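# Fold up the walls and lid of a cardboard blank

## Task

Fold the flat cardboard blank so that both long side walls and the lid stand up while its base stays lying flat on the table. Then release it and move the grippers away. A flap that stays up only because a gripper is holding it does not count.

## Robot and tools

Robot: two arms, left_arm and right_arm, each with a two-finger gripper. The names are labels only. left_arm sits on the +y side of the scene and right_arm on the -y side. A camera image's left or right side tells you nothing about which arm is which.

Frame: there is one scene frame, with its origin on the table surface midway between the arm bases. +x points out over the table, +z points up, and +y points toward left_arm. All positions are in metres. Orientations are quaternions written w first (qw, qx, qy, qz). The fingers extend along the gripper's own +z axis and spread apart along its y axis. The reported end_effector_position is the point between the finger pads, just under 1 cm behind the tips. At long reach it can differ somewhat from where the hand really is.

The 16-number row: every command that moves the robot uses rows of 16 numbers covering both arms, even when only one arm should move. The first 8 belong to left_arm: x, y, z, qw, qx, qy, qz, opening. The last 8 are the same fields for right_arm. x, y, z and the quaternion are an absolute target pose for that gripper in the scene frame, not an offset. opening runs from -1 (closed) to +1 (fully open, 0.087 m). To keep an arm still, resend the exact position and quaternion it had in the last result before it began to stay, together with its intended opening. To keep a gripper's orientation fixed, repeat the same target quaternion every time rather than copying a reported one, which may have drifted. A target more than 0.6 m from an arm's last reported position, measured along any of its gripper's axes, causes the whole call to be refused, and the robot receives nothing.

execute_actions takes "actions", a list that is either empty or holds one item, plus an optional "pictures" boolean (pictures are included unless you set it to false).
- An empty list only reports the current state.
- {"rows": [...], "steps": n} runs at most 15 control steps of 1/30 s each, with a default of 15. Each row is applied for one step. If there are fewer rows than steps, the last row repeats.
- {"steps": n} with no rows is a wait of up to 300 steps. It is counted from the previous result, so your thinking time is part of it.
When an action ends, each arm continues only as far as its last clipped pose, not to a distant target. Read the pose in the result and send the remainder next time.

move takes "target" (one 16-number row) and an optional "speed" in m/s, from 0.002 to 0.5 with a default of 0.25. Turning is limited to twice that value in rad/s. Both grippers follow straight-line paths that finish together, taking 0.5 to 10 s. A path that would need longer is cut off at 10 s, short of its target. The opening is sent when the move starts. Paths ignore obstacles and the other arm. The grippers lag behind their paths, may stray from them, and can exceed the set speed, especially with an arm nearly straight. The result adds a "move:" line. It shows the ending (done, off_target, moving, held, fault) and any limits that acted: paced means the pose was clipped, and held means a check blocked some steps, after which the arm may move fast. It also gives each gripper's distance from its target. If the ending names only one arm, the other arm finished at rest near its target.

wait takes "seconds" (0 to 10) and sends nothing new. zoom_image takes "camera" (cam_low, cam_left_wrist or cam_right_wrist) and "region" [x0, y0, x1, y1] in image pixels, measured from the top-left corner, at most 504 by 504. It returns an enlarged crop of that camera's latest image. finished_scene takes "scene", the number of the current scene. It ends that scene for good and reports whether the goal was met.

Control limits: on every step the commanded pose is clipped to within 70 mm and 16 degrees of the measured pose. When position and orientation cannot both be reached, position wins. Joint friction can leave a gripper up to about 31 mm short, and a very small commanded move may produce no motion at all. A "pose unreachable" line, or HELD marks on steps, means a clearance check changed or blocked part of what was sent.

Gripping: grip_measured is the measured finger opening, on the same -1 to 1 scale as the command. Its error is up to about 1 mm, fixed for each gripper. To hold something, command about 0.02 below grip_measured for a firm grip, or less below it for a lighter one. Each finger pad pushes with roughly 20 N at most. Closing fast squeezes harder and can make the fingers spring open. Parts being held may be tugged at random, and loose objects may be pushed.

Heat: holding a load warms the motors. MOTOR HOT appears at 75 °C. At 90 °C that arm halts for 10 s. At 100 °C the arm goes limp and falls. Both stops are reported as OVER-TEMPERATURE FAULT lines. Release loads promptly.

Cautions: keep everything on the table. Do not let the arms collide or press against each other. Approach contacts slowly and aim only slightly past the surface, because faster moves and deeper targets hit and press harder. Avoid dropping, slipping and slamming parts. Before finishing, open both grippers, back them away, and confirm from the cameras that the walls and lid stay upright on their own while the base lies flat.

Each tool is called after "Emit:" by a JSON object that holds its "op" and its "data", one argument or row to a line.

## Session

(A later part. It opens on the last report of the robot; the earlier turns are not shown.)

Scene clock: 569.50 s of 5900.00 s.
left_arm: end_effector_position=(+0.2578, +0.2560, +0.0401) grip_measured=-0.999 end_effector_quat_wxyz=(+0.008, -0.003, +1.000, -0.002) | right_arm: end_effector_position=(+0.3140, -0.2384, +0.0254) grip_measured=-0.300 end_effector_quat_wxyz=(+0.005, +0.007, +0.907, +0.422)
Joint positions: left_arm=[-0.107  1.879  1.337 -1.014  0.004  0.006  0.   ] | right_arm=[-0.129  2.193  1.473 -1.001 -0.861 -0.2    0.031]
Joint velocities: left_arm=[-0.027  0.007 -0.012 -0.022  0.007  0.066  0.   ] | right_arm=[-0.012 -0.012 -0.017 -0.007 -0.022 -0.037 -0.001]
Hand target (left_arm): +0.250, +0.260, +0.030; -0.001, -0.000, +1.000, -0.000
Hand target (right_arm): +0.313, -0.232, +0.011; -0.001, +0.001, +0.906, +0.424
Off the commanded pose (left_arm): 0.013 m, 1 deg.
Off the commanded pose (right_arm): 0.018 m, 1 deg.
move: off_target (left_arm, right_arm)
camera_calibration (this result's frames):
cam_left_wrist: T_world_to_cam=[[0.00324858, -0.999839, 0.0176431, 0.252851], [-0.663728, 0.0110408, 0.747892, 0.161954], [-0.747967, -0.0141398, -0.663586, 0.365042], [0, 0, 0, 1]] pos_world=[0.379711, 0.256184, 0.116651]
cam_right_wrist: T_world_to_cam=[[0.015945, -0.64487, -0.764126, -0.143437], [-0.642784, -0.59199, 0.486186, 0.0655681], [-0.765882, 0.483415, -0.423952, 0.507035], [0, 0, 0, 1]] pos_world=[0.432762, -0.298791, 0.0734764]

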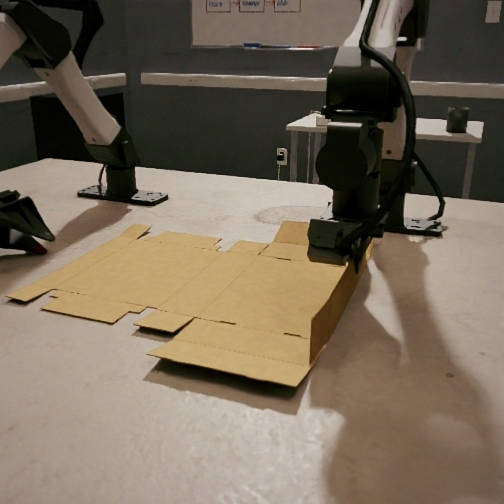

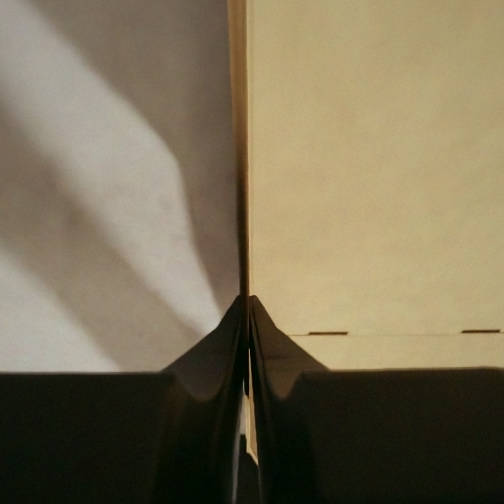

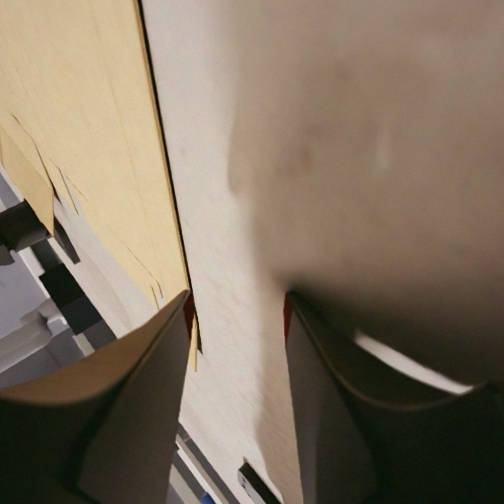

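Emit:
{"op": "execute_actions", "data": {
  "actions": []
}}

Scene clock: 587.40 s of 5900.00 s.
left_arm: end_effector_position=(+0.2578, +0.2560, +0.0401) grip_measured=-0.999 end_effector_quat_wxyz=(+0.008, -0.003, +1.000, -0.002) | right_arm: end_effector_position=(+0.3140, -0.2384, +0.0254) grip_measured=-0.300 end_effector_quat_wxyz=(+0.005, +0.007, +0.907, +0.422)
Joint positions: left_arm=[-0.107  1.879  1.337 -1.014  0.004  0.006  0.   ] | right_arm=[-0.129  2.193  1.473 -1.001 -0.861 -0.2    0.031]
Joint velocities: left_arm=[-0.007 -0.012 -0.007 -0.022 -0.007  0.066 -0.001] | right_arm=[-0.007 -0.017 -0.012 -0.051 -0.051 -0.037 -0.   ]
Hand target (left_arm): +0.250, +0.260, +0.030; -0.001, -0.000, +1.000, -0.000
Hand target (right_arm): +0.313, -0.232, +0.011; -0.001, +0.001, +0.906, +0.424
Off the commanded pose (left_arm): 0.013 m, 1 deg.
Off the commanded pose (right_arm): 0.018 m, 1 deg.
Steps of this call (steps 1 to 90: nothing new was sent; then 14.90 s passed at rest). Readings (end_effector_position):
1: left_arm (+0.2578, +0.2560, +0.0401) | right_arm (+0.3140, -0.2384, +0.0254)
2: left_arm (+0.2578, +0.2560, +0.0401) | right_arm (+0.3140, -0.2384, +0.0254)
4: left_arm (+0.2578, +0.2560, +0.0401) | right_arm (+0.3140, -0.2384, +0.0254)
8: left_arm (+0.2578, +0.2560, +0.0401) | right_arm (+0.3140, -0.2384, +0.0254)
90: the state above
camera_calibration (this result's frames):
cam_left_wrist: T_world_to_cam=[[0.00324858, -0.999839, 0.0176431, 0.252851], [-0.663728, 0.0110408, 0.747892, 0.161954], [-0.747967, -0.0141398, -0.663586, 0.365042], [0, 0, 0, 1]] pos_world=[0.379711, 0.256184, 0.116651]
cam_right_wrist: T_world_to_cam=[[0.015945, -0.64487, -0.764126, -0.143437], [-0.642784, -0.59199, 0.486186, 0.0655681], [-0.765882, 0.483415, -0.423952, 0.507035], [0, 0, 0, 1]] pos_world=[0.432762, -0.298791, 0.0734764]

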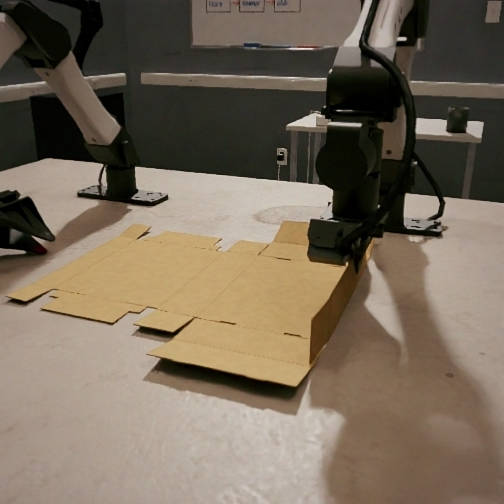

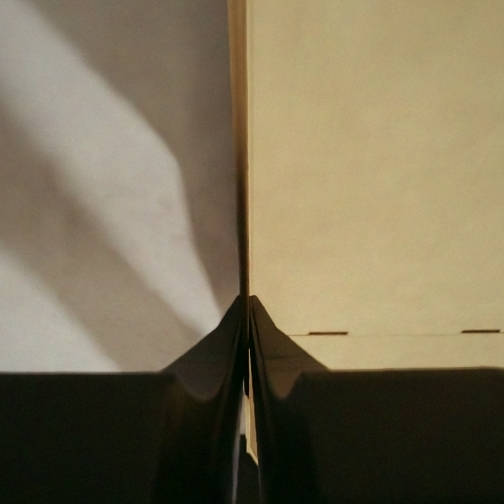

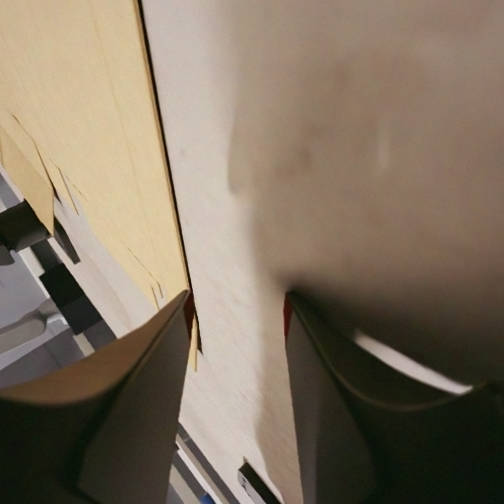

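Emit:
{"op": "move", "data": {
  "target": [0.25,0.26,0.03,0,0,1,0,-1,0.314,-0.15,0.01,0,0,0.906,0.423,-0.3],
  "speed": 0.03
}}

Emit:
{"op": "move", "data": {
  "target": [0.25,0.26,0.03,0,0,1,0,-1,0.314,-0.12,0.06,0,0,0.866,0.5,-0.3],
  "speed": 0.03
}}

Scene clock: 596.07 s of 5900.00 s.
left_arm: end_effector_position=(+0.2578, +0.2560, +0.0401) grip_measured=-0.999 end_effector_quat_wxyz=(+0.008, -0.003, +1.000, -0.002) | right_arm: end_effector_position=(+0.3204, -0.1592, +0.0252) grip_measured=-0.300 end_effector_quat_wxyz=(-0.004, +0.016, +0.900, +0.436)
Joint positions: left_arm=[-0.107  1.879  1.337 -1.014  0.004  0.007  0.   ] | right_arm=[ 0.066  2.161  1.397 -0.736 -0.901  0.118  0.031]
Joint velocities: left_arm=[-0.012 -0.002  0.002 -0.051  0.022 -0.037 -0.   ] | right_arm=[-0.007  0.002  0.002 -0.007  0.007  0.051 -0.   ]
Hand target (left_arm): +0.250, +0.260, +0.030; -0.001, +0.000, +1.000, +0.000
Hand target (right_arm): +0.314, -0.151, +0.011; -0.003, -0.001, +0.906, +0.424
Off the commanded pose (left_arm): 0.013 m, 1 deg.
Off the commanded pose (right_arm): 0.019 m, 3 deg.
After step 90, 2.37 s passed at rest.
move: off_target (left_arm, right_arm)
camera_calibration (this result's frames):
cam_left_wrist: T_world_to_cam=[[0.00286719, -0.99984, 0.0176373, 0.252966], [-0.663725, 0.0112896, 0.747891, 0.16189], [-0.747971, -0.0138507, -0.663587, 0.364969], [0, 0, 0, 1]] pos_world=[0.379711, 0.256153, 0.116651]
cam_right_wrist: T_world_to_cam=[[-0.00771894, -0.619228, -0.785173, -0.0804234], [-0.636765, -0.602376, 0.481325, 0.113222], [-0.77102, 0.503686, -0.389653, 0.477588], [0, 0, 0, 1]] pos_world=[0.439705, -0.222152, 0.0684502]

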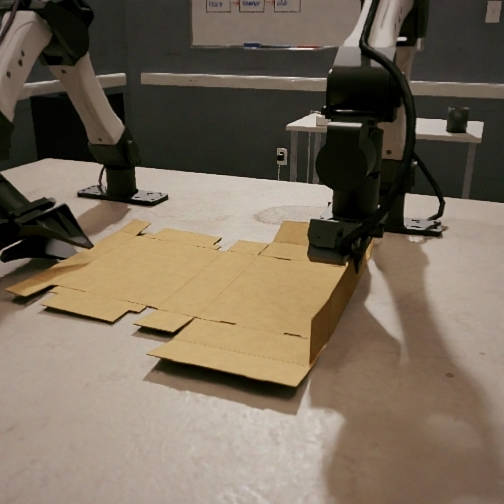

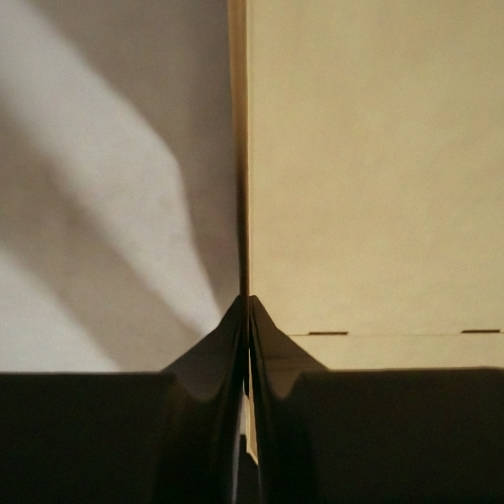

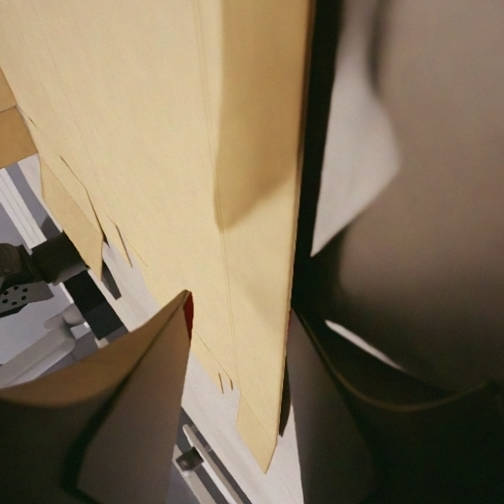

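Scene clock: 598.80 s of 5900.00 s.
left_arm: end_effector_position=(+0.2578, +0.2560, +0.0401) grip_measured=-0.999 end_effector_quat_wxyz=(+0.008, -0.003, +1.000, -0.002) | right_arm: end_effector_position=(+0.3181, -0.1255, +0.0524) grip_measured=-0.300 end_effector_quat_wxyz=(-0.005, +0.006, +0.870, +0.493)
Joint positions: left_arm=[-0.107  1.879  1.337 -1.014  0.004  0.007  0.   ] | right_arm=[ 0.122  2.125  1.376 -0.654 -1.023  0.21   0.031]
Joint velocities: left_arm=[-0.017  0.002 -0.002 -0.066 -0.051  0.007 -0.   ] | right_arm=[-0.007  0.002 -0.007 -0.022  0.037 -0.037  0.   ]
Hand target (left_arm): +0.250, +0.260, +0.030; -0.000, -0.000, +1.000, -0.000
Hand target (right_arm): +0.314, -0.120, +0.060; -0.001, -0.001, +0.866, +0.500
Off the commanded pose (left_arm): 0.013 m, 1 deg.
Off the commanded pose (right_arm): 0.010 m, 1 deg.
move: off_target (left_arm)
camera_calibration (this result's frames):
cam_left_wrist: T_world_to_cam=[[0.00286719, -0.99984, 0.0176373, 0.252966], [-0.663725, 0.0112896, 0.747891, 0.16189], [-0.747971, -0.0138507, -0.663587, 0.364969], [0, 0, 0, 1]] pos_world=[0.379711, 0.256153, 0.116651]
cam_right_wrist: T_world_to_cam=[[0.0106368, -0.513482, -0.858035, -0.0269846], [-0.629917, -0.669857, 0.39306, 0.11296], [-0.77659, 0.53631, -0.330576, 0.472131], [0, 0, 0, 1]] pos_world=[0.438095, -0.191398, 0.0885216]

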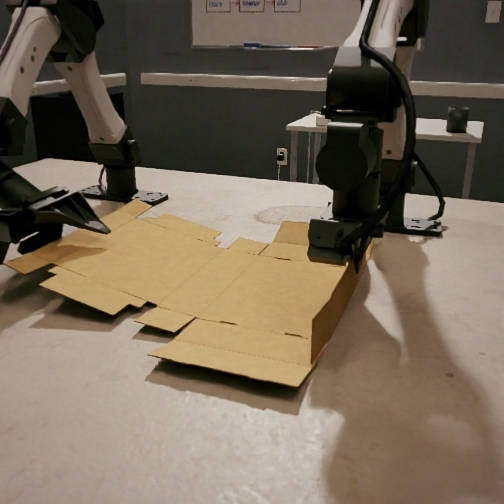

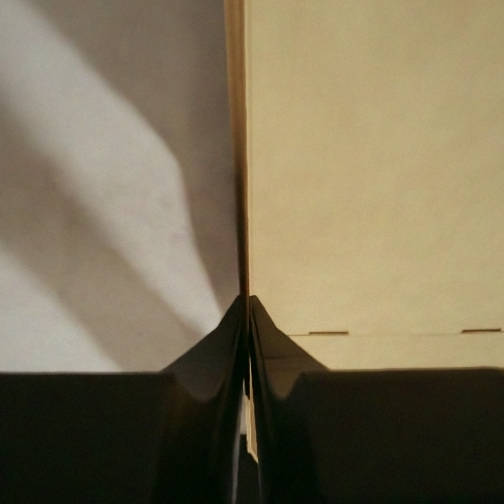

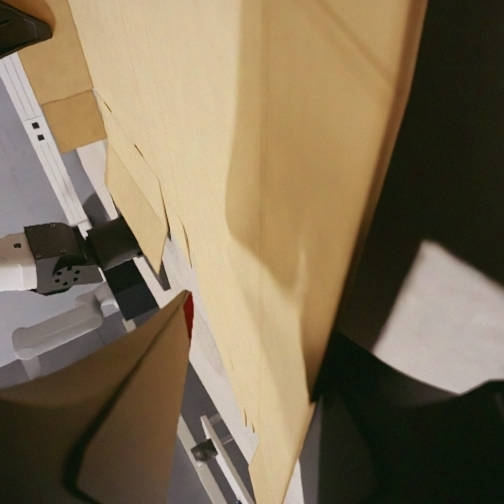

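Emit:
{"op": "move", "data": {
  "target": [0.25,0.26,0.03,0,0,1,0,-1,0.314,-0.098,0.125,0,0,0.866,0.5,-0.3],
  "speed": 0.04
}}

Emit:
{"op": "move", "data": {
  "target": [0.25,0.26,0.03,0,0,1,0,-1,0.314,-0.098,0.125,0,0,0.866,0.5,-1],
  "speed": 0.04
}}

Emit:
{"op": "move", "data": {
  "target": [0.25,0.17,0.03,0,0,1,0,-1,0.314,-0.11,0.20,0,0,0.966,0.259,-1],
  "speed": 0.04
}}

Scene clock: 608.63 s of 5900.00 s.
left_arm: end_effector_position=(+0.2576, +0.2561, +0.0402) grip_measured=-0.999 end_effector_quat_wxyz=(+0.007, -0.003, +1.000, -0.002) | right_arm: end_effector_position=(+0.3109, -0.1030, +0.1087) grip_measured=-0.300 end_effector_quat_wxyz=(-0.012, +0.009, +0.868, +0.497)
Joint positions: left_arm=[-0.107  1.879  1.337 -1.015  0.004  0.007  0.   ] | right_arm=[ 0.179  2.014  1.435 -0.747 -1.022  0.32   0.031]
Joint velocities: left_arm=[-0.002  0.002  0.012  0.051 -0.051  0.051  0.   ] | right_arm=[-0.002  0.002 -0.002  0.007 -0.022 -0.037  0.   ]
Hand target (left_arm): +0.250, +0.260, +0.030; -0.001, -0.000, +1.000, +0.000
Hand target (right_arm): +0.313, -0.098, +0.125; -0.000, -0.000, +0.866, +0.500
Off the commanded pose (left_arm): 0.013 m, 1 deg.
Off the commanded pose (right_arm): 0.017 m, 2 deg.
After step 90, 4.60 s passed at rest.
move: off_target (left_arm, right_arm)
camera_calibration (this result's frames):
cam_left_wrist: T_world_to_cam=[[0.00288624, -0.999847, 0.0172633, 0.253042], [-0.663151, 0.0110076, 0.748405, 0.161644], [-0.74848, -0.0136082, -0.663018, 0.364892], [0, 0, 0, 1]] pos_world=[0.379578, 0.25619, 0.116586]
cam_right_wrist: T_world_to_cam=[[-0.00324885, -0.506319, -0.86234, 0.0385229], [-0.622289, -0.674007, 0.398085, 0.0980198], [-0.782781, 0.537918, -0.312887, 0.473332], [0, 0, 0, 1]] pos_world=[0.431637, -0.169043, 0.142299]

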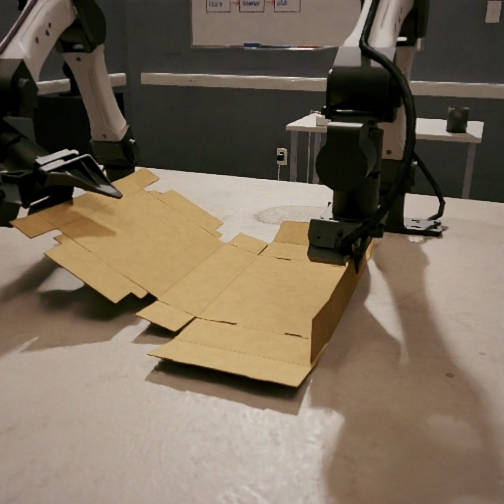

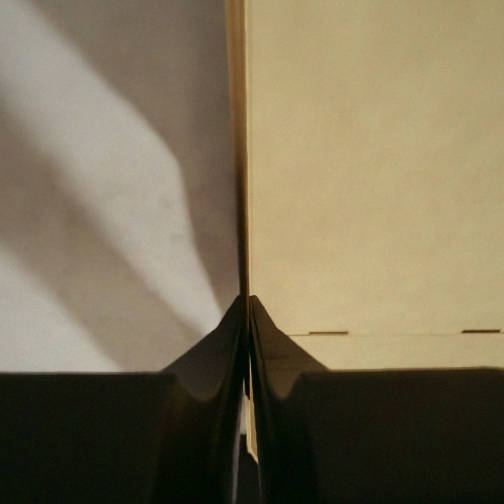

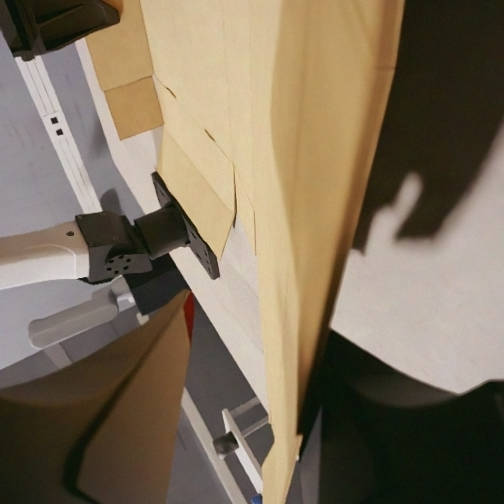

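Scene clock: 609.33 s of 5900.00 s.
left_arm: end_effector_position=(+0.2576, +0.2561, +0.0402) grip_measured=-0.999 end_effector_quat_wxyz=(+0.007, -0.003, +1.000, -0.002) | right_arm: end_effector_position=(+0.3112, -0.1037, +0.1074) grip_measured=-0.976 end_effector_quat_wxyz=(-0.008, +0.004, +0.869, +0.495)
Joint positions: left_arm=[-0.107  1.879  1.337 -1.015  0.004  0.007  0.   ] | right_arm=[ 0.179  2.014  1.435 -0.747 -1.017  0.307  0.001]
Joint velocities: left_arm=[ 0.002  0.012 -0.007 -0.066 -0.095 -0.037 -0.001] | right_arm=[ 0.002 -0.007  0.002  0.037 -0.037 -0.051  0.   ]
Hand target (left_arm): +0.250, +0.260, +0.030; -0.000, -0.000, +1.000, +0.000
Hand target (right_arm): +0.313, -0.098, +0.125; -0.000, -0.000, +0.866, +0.500
Off the commanded pose (left_arm): 0.013 m, 1 deg.
Off the commanded pose (right_arm): 0.019 m, 1 deg.
move: off_target (left_arm, right_arm)
camera_calibration (this result's frames):
cam_left_wrist: T_world_to_cam=[[0.00288624, -0.999847, 0.0172633, 0.253042], [-0.663151, 0.0110076, 0.748405, 0.161644], [-0.74848, -0.0136082, -0.663018, 0.364892], [0, 0, 0, 1]] pos_world=[0.379578, 0.25619, 0.116586]
cam_right_wrist: T_world_to_cam=[[0.00978165, -0.510894, -0.859588, 0.0321964], [-0.623552, -0.675138, 0.394171, 0.0989481], [-0.78172, 0.532142, -0.325173, 0.473898], [0, 0, 0, 1]] pos_world=[0.43184, -0.168928, 0.142772]

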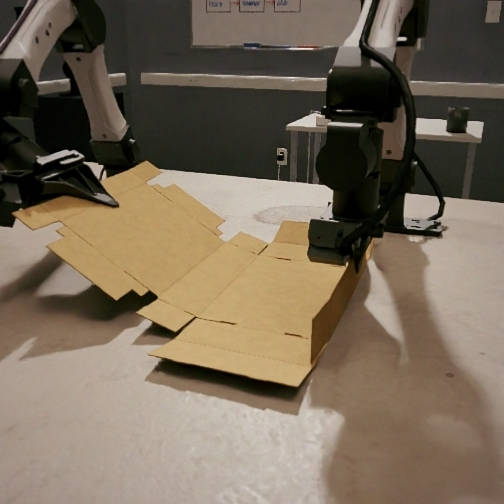

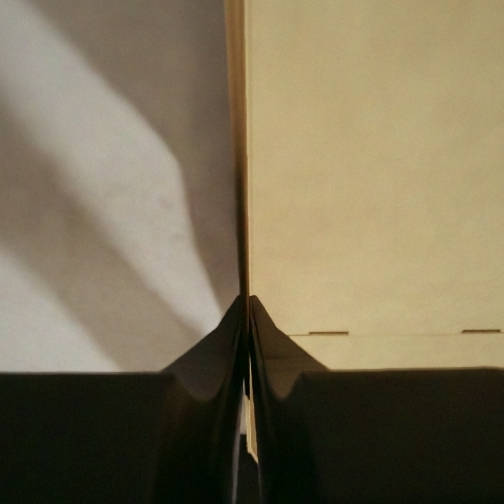

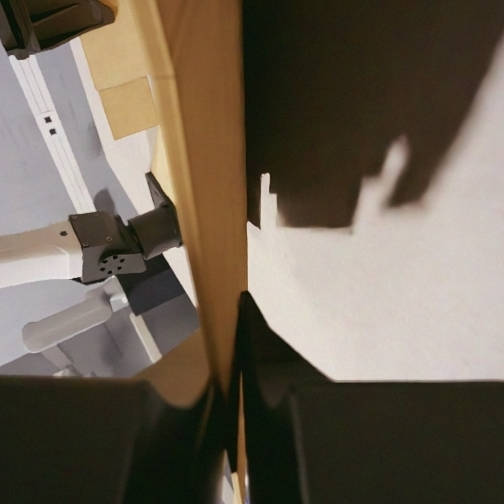

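Scene clock: 615.97 s of 5900.00 s.
left_arm: end_effector_position=(+0.2502, +0.1842, +0.0401) grip_measured=-0.999 end_effector_quat_wxyz=(+0.009, -0.009, +1.000, +0.015) | right_arm: end_effector_position=(+0.3082, -0.1119, +0.1991) grip_measured=-0.979 end_effector_quat_wxyz=(-0.004, -0.008, +0.964, +0.266)
Joint positions: left_arm=[-0.335  1.879  1.337 -1.018 -0.034 -0.234  0.   ] | right_arm=[ 0.312  2.072  2.145 -1.486 -0.517  0.32   0.001]
Joint velocities: left_arm=[-0.007  0.007  0.002 -0.037 -0.066 -0.007 -0.001] | right_arm=[ 0.012  0.002  0.012 -0.066 -0.022  0.022  0.001]
Hand target (left_arm): +0.248, +0.170, +0.031; -0.002, -0.000, +1.000, -0.001
Hand target (right_arm): +0.313, -0.110, +0.200; +0.001, +0.001, +0.966, +0.260
Off the commanded pose (left_arm): 0.017 m, 2 deg.
Off the commanded pose (right_arm): 0.006 m, 1 deg.
move: off_target (left_arm)
camera_calibration (this result's frames):
cam_left_wrist: T_world_to_cam=[[0.0163284, -0.999725, -0.0168319, 0.179153], [-0.666147, -0.0234309, 0.745452, 0.164801], [-0.745641, -0.00095951, -0.666347, 0.355392], [0, 0, 0, 1]] pos_world=[0.371852, 0.183307, 0.116978]
cam_right_wrist: T_world_to_cam=[[0.03796, -0.857799, -0.512582, -0.00979394], [-0.621367, -0.421987, 0.660174, 0.0300628], [-0.782599, 0.293442, -0.549027, 0.523846], [0, 0, 0, 1]] pos_world=[0.429013, -0.149433, 0.262738]

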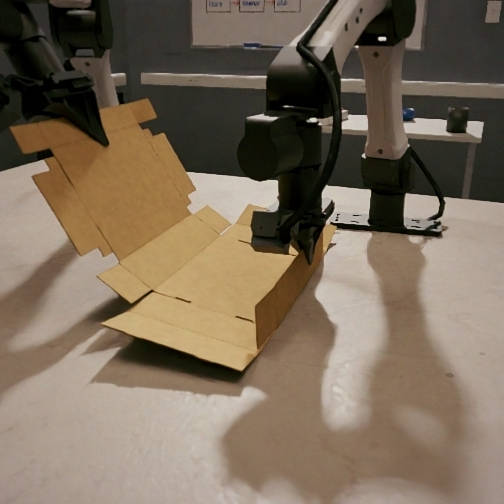

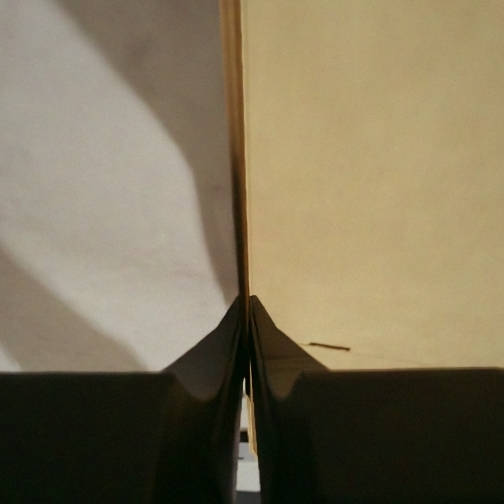

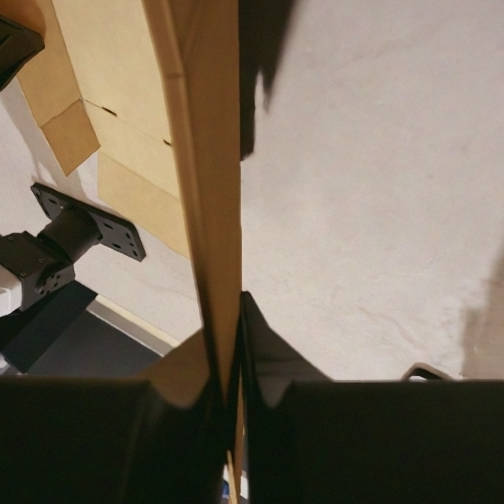

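Emit:
{"op": "move", "data": {
  "target": [0.25,0.045,0.03,0,0,1,0,-1,0.31,-0.12,0.222,0,0,1,0,-1],
  "speed": 0.04
}}

Scene clock: 626.60 s of 5900.00 s.
left_arm: end_effector_position=(+0.2486, +0.0786, +0.0413) grip_measured=-0.994 end_effector_quat_wxyz=(+0.006, -0.013, +0.999, +0.046) | right_arm: end_effector_position=(+0.3112, -0.1315, +0.2041) grip_measured=-0.978 end_effector_quat_wxyz=(+0.097, -0.013, +0.994, +0.041)
Joint positions: left_arm=[-0.635  2.045  1.573 -1.135 -0.085 -0.544  0.   ] | right_arm=[ 0.476  2.065  2.277 -1.572  0.011  0.431  0.001]
Joint velocities: left_arm=[ 0.012 -0.002 -0.017  0.022 -0.007 -0.007 -0.001] | right_arm=[ 0.012  0.002 -0.007 -0.081  0.037 -0.022 -0.001]
Hand target (left_arm): +0.247, +0.047, +0.033; -0.003, +0.001, +1.000, -0.001
Hand target (right_arm): +0.309, -0.121, +0.221; +0.116, +0.002, +0.991, +0.063
Off the commanded pose (left_arm): 0.035 m, 5 deg.
Off the commanded pose (right_arm): 0.021 m, 12 deg.
joint sent to its limit (right arm) — the command would take joint 4 (wrist pitch) past its lower limit, so that joint was sent only as far as its limit.
After step 90, 0.70 s passed at rest.
move: off_target (left_arm, right_arm)
camera_calibration (this result's frames):
cam_left_wrist: T_world_to_cam=[[0.0248625, -0.996707, -0.0771808, 0.0737552], [-0.66056, -0.0743285, 0.747085, 0.16291], [-0.750361, 0.0324082, -0.660233, 0.353214], [0, 0, 0, 1]] pos_world=[0.370816, 0.0741741, 0.117189]
cam_right_wrist: T_world_to_cam=[[0.0581916, -0.995648, -0.0727891, -0.138284], [-0.768228, -0.0912237, 0.633643, 0.115001], [-0.637526, 0.0190459, -0.770193, 0.498659], [0, 0, 0, 1]] pos_world=[0.414302, -0.136689, 0.301129]

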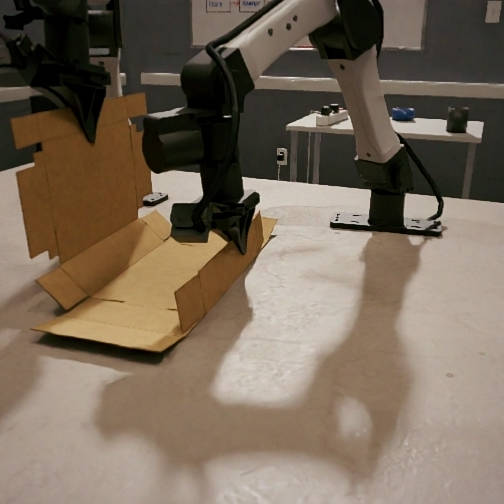

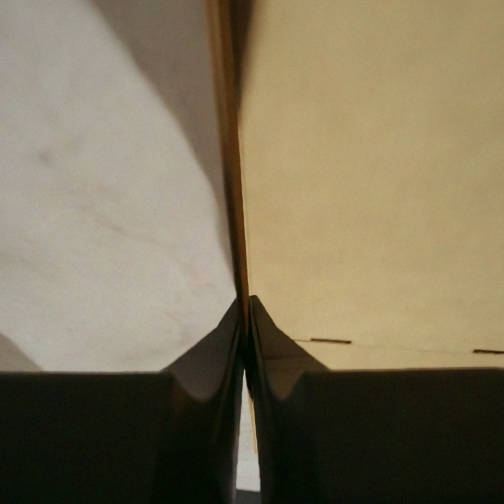

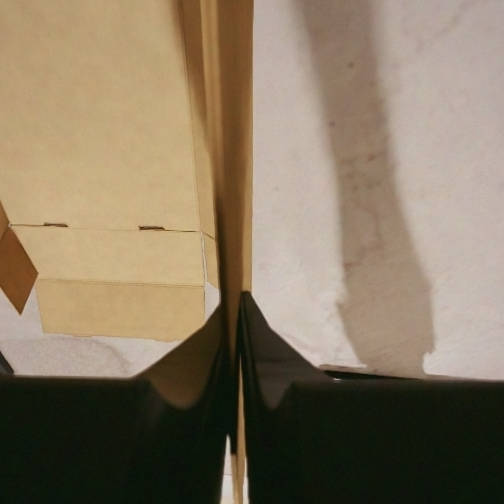

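Emit:
{"op": "move", "data": {
  "target": [0.25,0.05,0.03,0,0,1,0,-1,0.31,-0.065,0.245,0.1,0,0.995,0,-1],
  "speed": 0.03
}}

Scene clock: 636.53 s of 5900.00 s.
left_arm: end_effector_position=(+0.2490, +0.0789, +0.0412) grip_measured=-0.993 end_effector_quat_wxyz=(+0.007, -0.018, +0.999, +0.047) | right_arm: end_effector_position=(+0.3113, -0.0793, +0.2420) grip_measured=-0.941 end_effector_quat_wxyz=(+0.193, -0.021, +0.980, +0.044)
Joint positions: left_arm=[-0.634  2.045  1.573 -1.135 -0.088 -0.552  0.   ] | right_arm=[ 0.635  2.089  2.464 -1.572  0.141  0.547  0.003]
Joint velocities: left_arm=[ 0.002 -0.002 -0.007 -0.022 -0.051  0.007  0.001] | right_arm=[ 0.007  0.012  0.007 -0.095 -0.007 -0.066  0.001]
Hand target (left_arm): +0.249, +0.051, +0.032; -0.000, +0.001, +1.000, +0.001
Hand target (right_arm): +0.310, -0.066, +0.245; +0.192, -0.004, +0.979, +0.064
Off the commanded pose (left_arm): 0.031 m, 6 deg.
Off the commanded pose (right_arm): 0.015 m, 12 deg.
joint sent to its limit (right arm) — the command would take joint 4 (wrist pitch) past its lower limit, so that joint was sent only as far as its limit.
After step 90, 4.07 s passed at rest.
move: off_target (left_arm, right_arm)
camera_calibration (this result's frames):
cam_left_wrist: T_world_to_cam=[[0.0332562, -0.996292, -0.0793479, 0.0720267], [-0.661424, -0.0814583, 0.745576, 0.164055], [-0.749275, 0.0276876, -0.66168, 0.353615], [0, 0, 0, 1]] pos_world=[0.37107, 0.0753326, 0.11738]
cam_right_wrist: T_world_to_cam=[[0.0814841, -0.99434, -0.0681803, -0.0918702], [-0.874881, -0.104128, 0.473013, 0.166904], [-0.477435, 0.0211066, -0.878414, 0.503404], [0, 0, 0, 1]] pos_world=[0.39385, -0.0845959, 0.356986]

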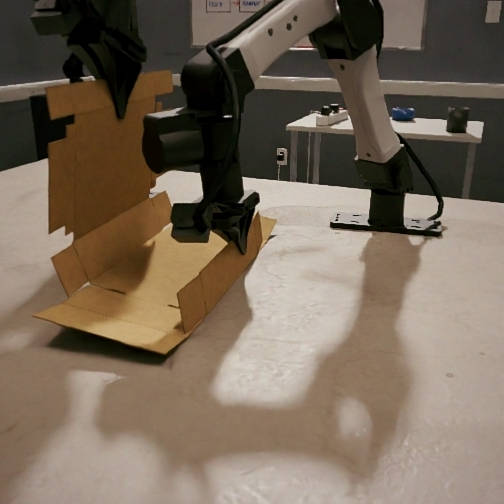

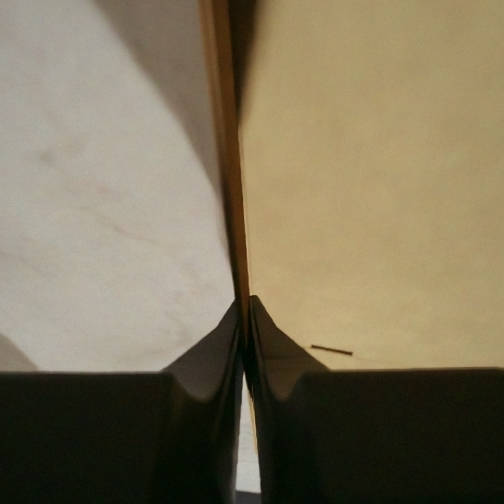

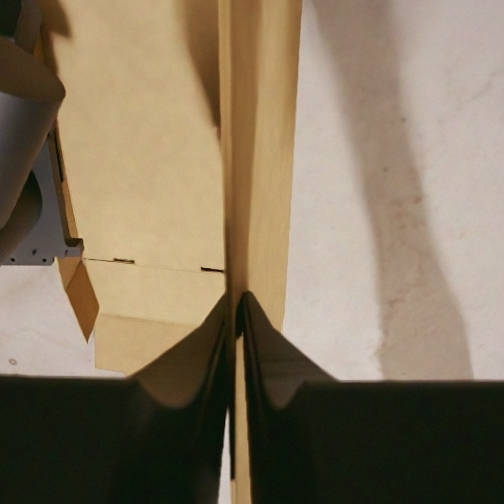

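Emit:
{"op": "move", "data": {
  "target": [0.25,0.195,0.03,0,0,1,0,-1,0.31,-0.02,0.21,0.1,0,0.995,0,-1],
  "speed": 0.04
}}

Emit:
{"op": "move", "data": {
  "target": [0.25,0.19,0.04,0,0,1,0,-0.3,0.31,-0.02,0.21,0.1,0,0.995,0,-1],
  "speed": 0.04
}}

Emit:
{"op": "move", "data": {
  "target": [0.22,0.19,0.13,0,0,1,0,-0.3,0.31,-0.02,0.21,0.1,0,0.995,0,-1],
  "speed": 0.1
}}

Emit:
{"op": "move", "data": {
  "target": [0.17,0.09,0.09,0,0,0.954,-0.3,-1,0.31,-0.02,0.21,0.1,0,0.995,0,-1],
  "speed": 0.1
}}

Scene clock: 656.67 s of 5900.00 s.
left_arm: end_effector_position=(+0.2582, +0.1836, +0.0404) grip_measured=-0.998 end_effector_quat_wxyz=(+0.008, -0.011, +1.000, -0.013) | right_arm: end_effector_position=(+0.3153, -0.0338, +0.2101) grip_measured=-0.979 end_effector_quat_wxyz=(+0.181, -0.007, +0.983, +0.039)
Joint positions: left_arm=[-0.302  1.898  1.364 -1.016  0.023 -0.206  0.   ] | right_arm=[ 0.715  2.236  2.571 -1.572  0.168  0.656  0.001]
Joint velocities: left_arm=[ 0.002  0.002 -0.002 -0.051  0.007  0.051  0.   ] | right_arm=[-0.017  0.007  0.017 -0.007 -0.051  0.037 -0.   ]
Hand target (left_arm): +0.252, +0.195, +0.030; +0.001, -0.000, +1.000, +0.002
Hand target (right_arm): +0.311, -0.021, +0.210; +0.173, -0.002, +0.983, +0.059
Off the commanded pose (left_arm): 0.017 m, 2 deg.
Off the commanded pose (right_arm): 0.015 m, 10 deg.
joint sent to its limit (right arm) — the command would take joint 4 (wrist pitch) past its lower limit, so that joint was sent only as far as its limit.
After step 90, 13.93 s passed at rest.
move: off_target (left_arm, right_arm)
camera_calibration (this result's frames):
cam_left_wrist: T_world_to_cam=[[0.0199801, -0.998973, 0.0406776, 0.175079], [-0.664884, 0.0171092, 0.74675, 0.162025], [-0.746679, -0.041966, -0.663859, 0.369262], [0, 0, 0, 1]] pos_world=[0.37995, 0.187623, 0.117024]
cam_right_wrist: T_world_to_cam=[[0.0501109, -0.996574, -0.0657985, -0.0397405], [-0.864888, -0.0762468, 0.49614, 0.183066], [-0.499457, 0.0320464, -0.865746, 0.480989], [0, 0, 0, 1]] pos_world=[0.400557, -0.0410601, 0.322973]

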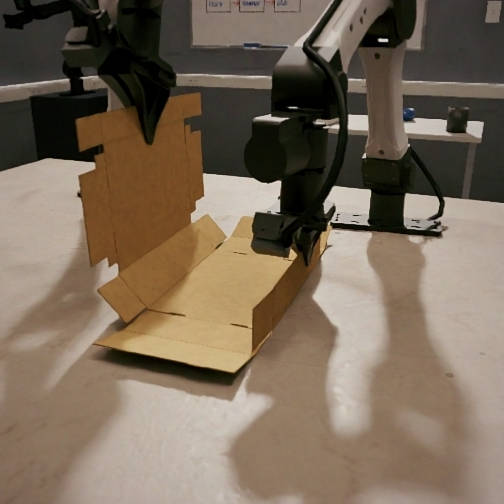

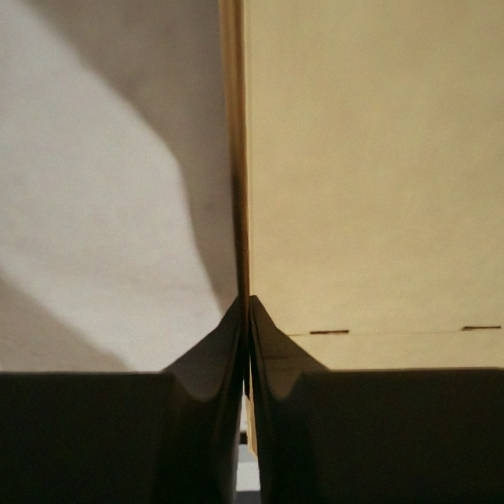

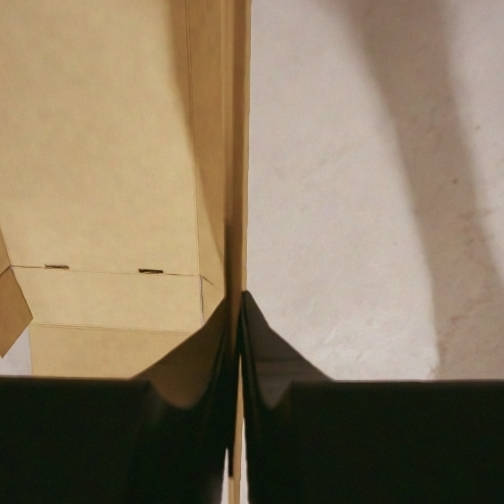

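Scene clock: 659.17 s of 5900.00 s.
left_arm: end_effector_position=(+0.2589, +0.1878, +0.0402) grip_measured=-0.300 end_effector_quat_wxyz=(+0.010, -0.005, +1.000, -0.003) | right_arm: end_effector_position=(+0.3139, -0.0313, +0.2103) grip_measured=-0.980 end_effector_quat_wxyz=(+0.177, +0.003, +0.983, +0.046)
Joint positions: left_arm=[-0.302  1.898  1.364 -1.016  0.002 -0.194  0.031] | right_arm=[ 0.715  2.236  2.572 -1.572  0.156  0.677  0.001]
Joint velocities: left_arm=[-0.027  0.002  0.002  0.007 -0.081  0.022 -0.   ] | right_arm=[-0.007  0.007  0.012  0.022 -0.066 -0.037 -0.002]
Hand target (left_arm): +0.250, +0.190, +0.040; -0.000, -0.000, +1.000, -0.000
Hand target (right_arm): +0.310, -0.020, +0.210; +0.171, -0.000, +0.984, +0.060
Off the commanded pose (left_arm): 0.009 m, 1 deg.
Off the commanded pose (right_arm): 0.012 m, 10 deg.
joint sent to its limit (right arm) — the command would take joint 4 (wrist pitch) past its lower limit, so that joint was sent only as far as its limit.
move: off_target (right_arm)
camera_calibration (this result's frames):
cam_left_wrist: T_world_to_cam=[[0.00773407, -0.99978, 0.0195112, 0.18345], [-0.667776, 0.00935968, 0.744303, 0.16488], [-0.744322, -0.0187856, -0.667557, 0.364976], [0, 0, 0, 1]] pos_world=[0.380343, 0.188723, 0.117342]
cam_right_wrist: T_world_to_cam=[[0.0338449, -0.996034, -0.0822875, -0.0285698], [-0.86172, -0.0707886, 0.502421, 0.179899], [-0.506253, 0.0539045, -0.860698, 0.482126], [0, 0, 0, 1]] pos_world=[0.400068, -0.0417104, 0.322229]

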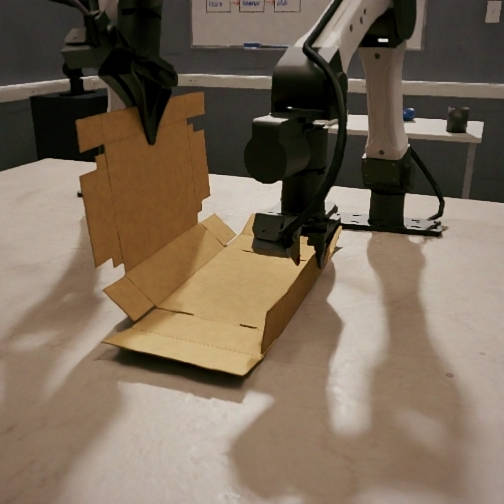

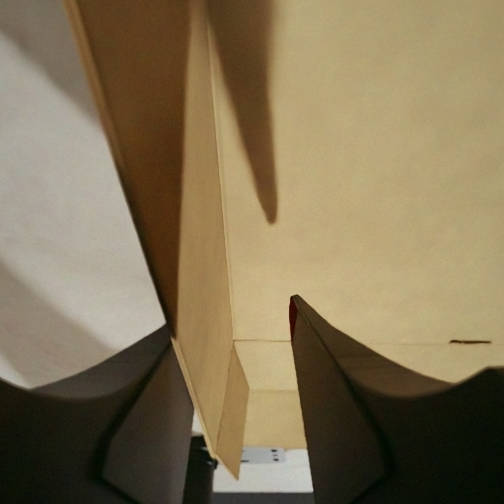

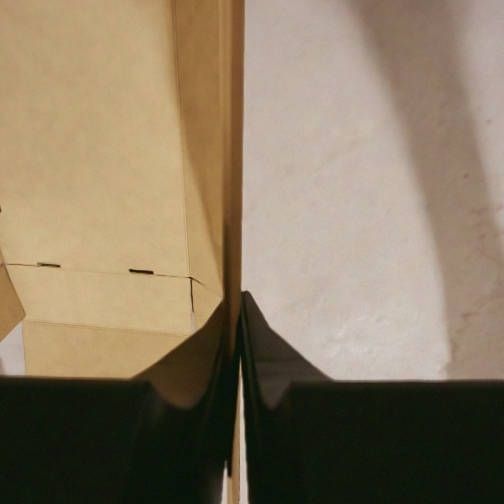

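Scene clock: 660.70 s of 5900.00 s.
left_arm: end_effector_position=(+0.2175, +0.1940, +0.1182) grip_measured=-0.300 end_effector_quat_wxyz=(-0.012, -0.002, +1.000, +0.002) | right_arm: end_effector_position=(+0.3129, -0.0296, +0.2103) grip_measured=-0.980 end_effector_quat_wxyz=(+0.174, +0.006, +0.983, +0.050)
Joint positions: left_arm=[-0.308  1.737  1.468 -1.326  0.001 -0.194  0.031] | right_arm=[ 0.715  2.236  2.572 -1.572  0.146  0.685  0.001]
Joint velocities: left_arm=[-0.012 -0.002 -0.007 -0.051  0.007  0.007  0.   ] | right_arm=[ 0.012 -0.007 -0.007 -0.022  0.022  0.037 -0.001]
Hand target (left_arm): +0.218, +0.191, +0.129; -0.000, -0.000, +1.000, -0.000
Hand target (right_arm): +0.310, -0.020, +0.210; +0.170, +0.000, +0.984, +0.060
Off the commanded pose (left_arm): 0.013 m, 1 deg.
Off the commanded pose (right_arm): 0.010 m, 10 deg.
joint sent to its limit (right arm) — the command would take joint 4 (wrist pitch) past its lower limit, so that joint was sent only as far as its limit.
move: off_target (left_arm, right_arm)
camera_calibration (this result's frames):
cam_left_wrist: T_world_to_cam=[[0.00267683, -0.99994, 0.0105773, 0.190612], [-0.634215, 0.00648029, 0.773129, 0.0689139], [-0.773152, -0.00877779, -0.63416, 0.386751], [0, 0, 0, 1]] pos_world=[0.342213, 0.193548, 0.189967]
cam_right_wrist: T_world_to_cam=[[0.0282269, -0.995323, -0.0923857, -0.0229725], [-0.858748, -0.0714497, 0.507393, 0.177068], [-0.511621, 0.0650139, -0.856748, 0.48269], [0, 0, 0, 1]] pos_world=[0.399659, -0.0415951, 0.321578]

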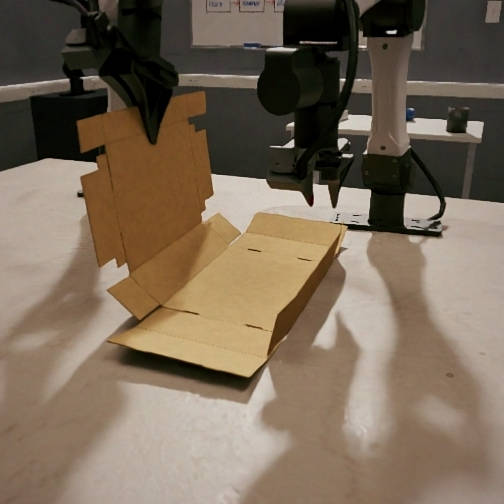

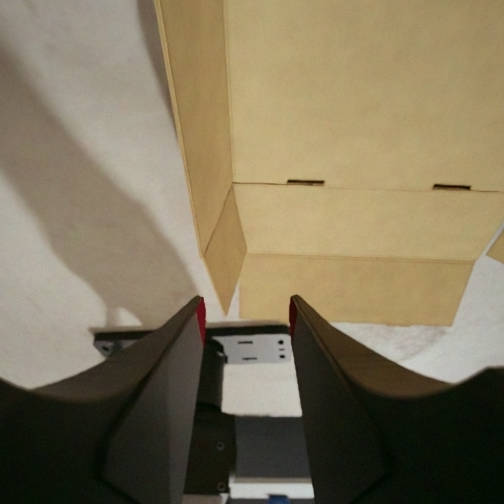

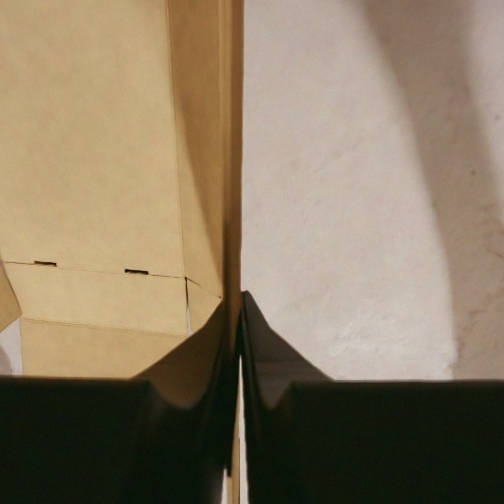

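Scene clock: 664.30 s of 5900.00 s.
left_arm: end_effector_position=(+0.1721, +0.0946, +0.0883) grip_measured=-1.000 end_effector_quat_wxyz=(-0.009, -0.003, +0.956, -0.294) | right_arm: end_effector_position=(+0.3129, -0.0296, +0.2103) grip_measured=-0.980 end_effector_quat_wxyz=(+0.174, +0.006, +0.983, +0.050)
Joint positions: left_arm=[-0.343  1.558  1.031 -0.912  0.583 -0.27   0.   ] | right_arm=[ 0.715  2.236  2.572 -1.572  0.146  0.685  0.001]
Joint velocities: left_arm=[-0.012  0.017 -0.002  0.022 -0.007 -0.081  0.   ] | right_arm=[-0.002  0.007 -0.007  0.037  0.022  0.007  0.   ]
Hand target (left_arm): +0.170, +0.091, +0.090; -0.001, +0.001, +0.954, -0.300
Hand target (right_arm): +0.310, -0.020, +0.210; +0.170, +0.000, +0.984, +0.060
Off the commanded pose (left_arm): 0.005 m, 1 deg.
Off the commanded pose (right_arm): 0.010 m, 10 deg.
joint sent to its limit (right arm) — the command would take joint 4 (wrist pitch) past its lower limit, so that joint was sent only as far as its limit.
move: off_target (right_arm)
camera_calibration (this result's frames):
cam_left_wrist: T_world_to_cam=[[0.00934545, -0.819886, 0.572451, 0.0238206], [-0.640559, 0.434687, 0.633033, 0.0368807], [-0.767852, -0.372605, -0.521123, 0.355393], [0, 0, 0, 1]] pos_world=[0.29629, 0.13592, 0.14822]
cam_right_wrist: T_world_to_cam=[[0.0282269, -0.995323, -0.0923857, -0.0229725], [-0.858748, -0.0714497, 0.507393, 0.177068], [-0.511621, 0.0650139, -0.856748, 0.48269], [0, 0, 0, 1]] pos_world=[0.399659, -0.0415951, 0.321578]

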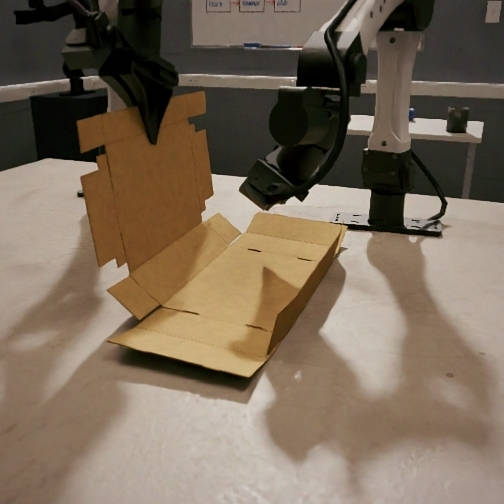

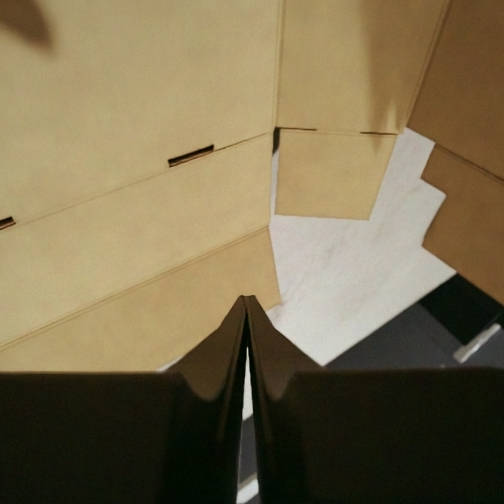

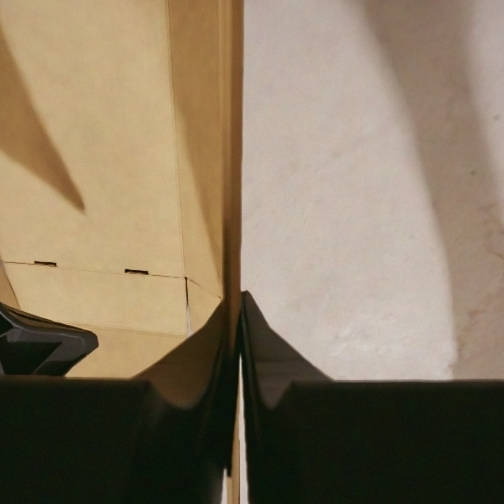

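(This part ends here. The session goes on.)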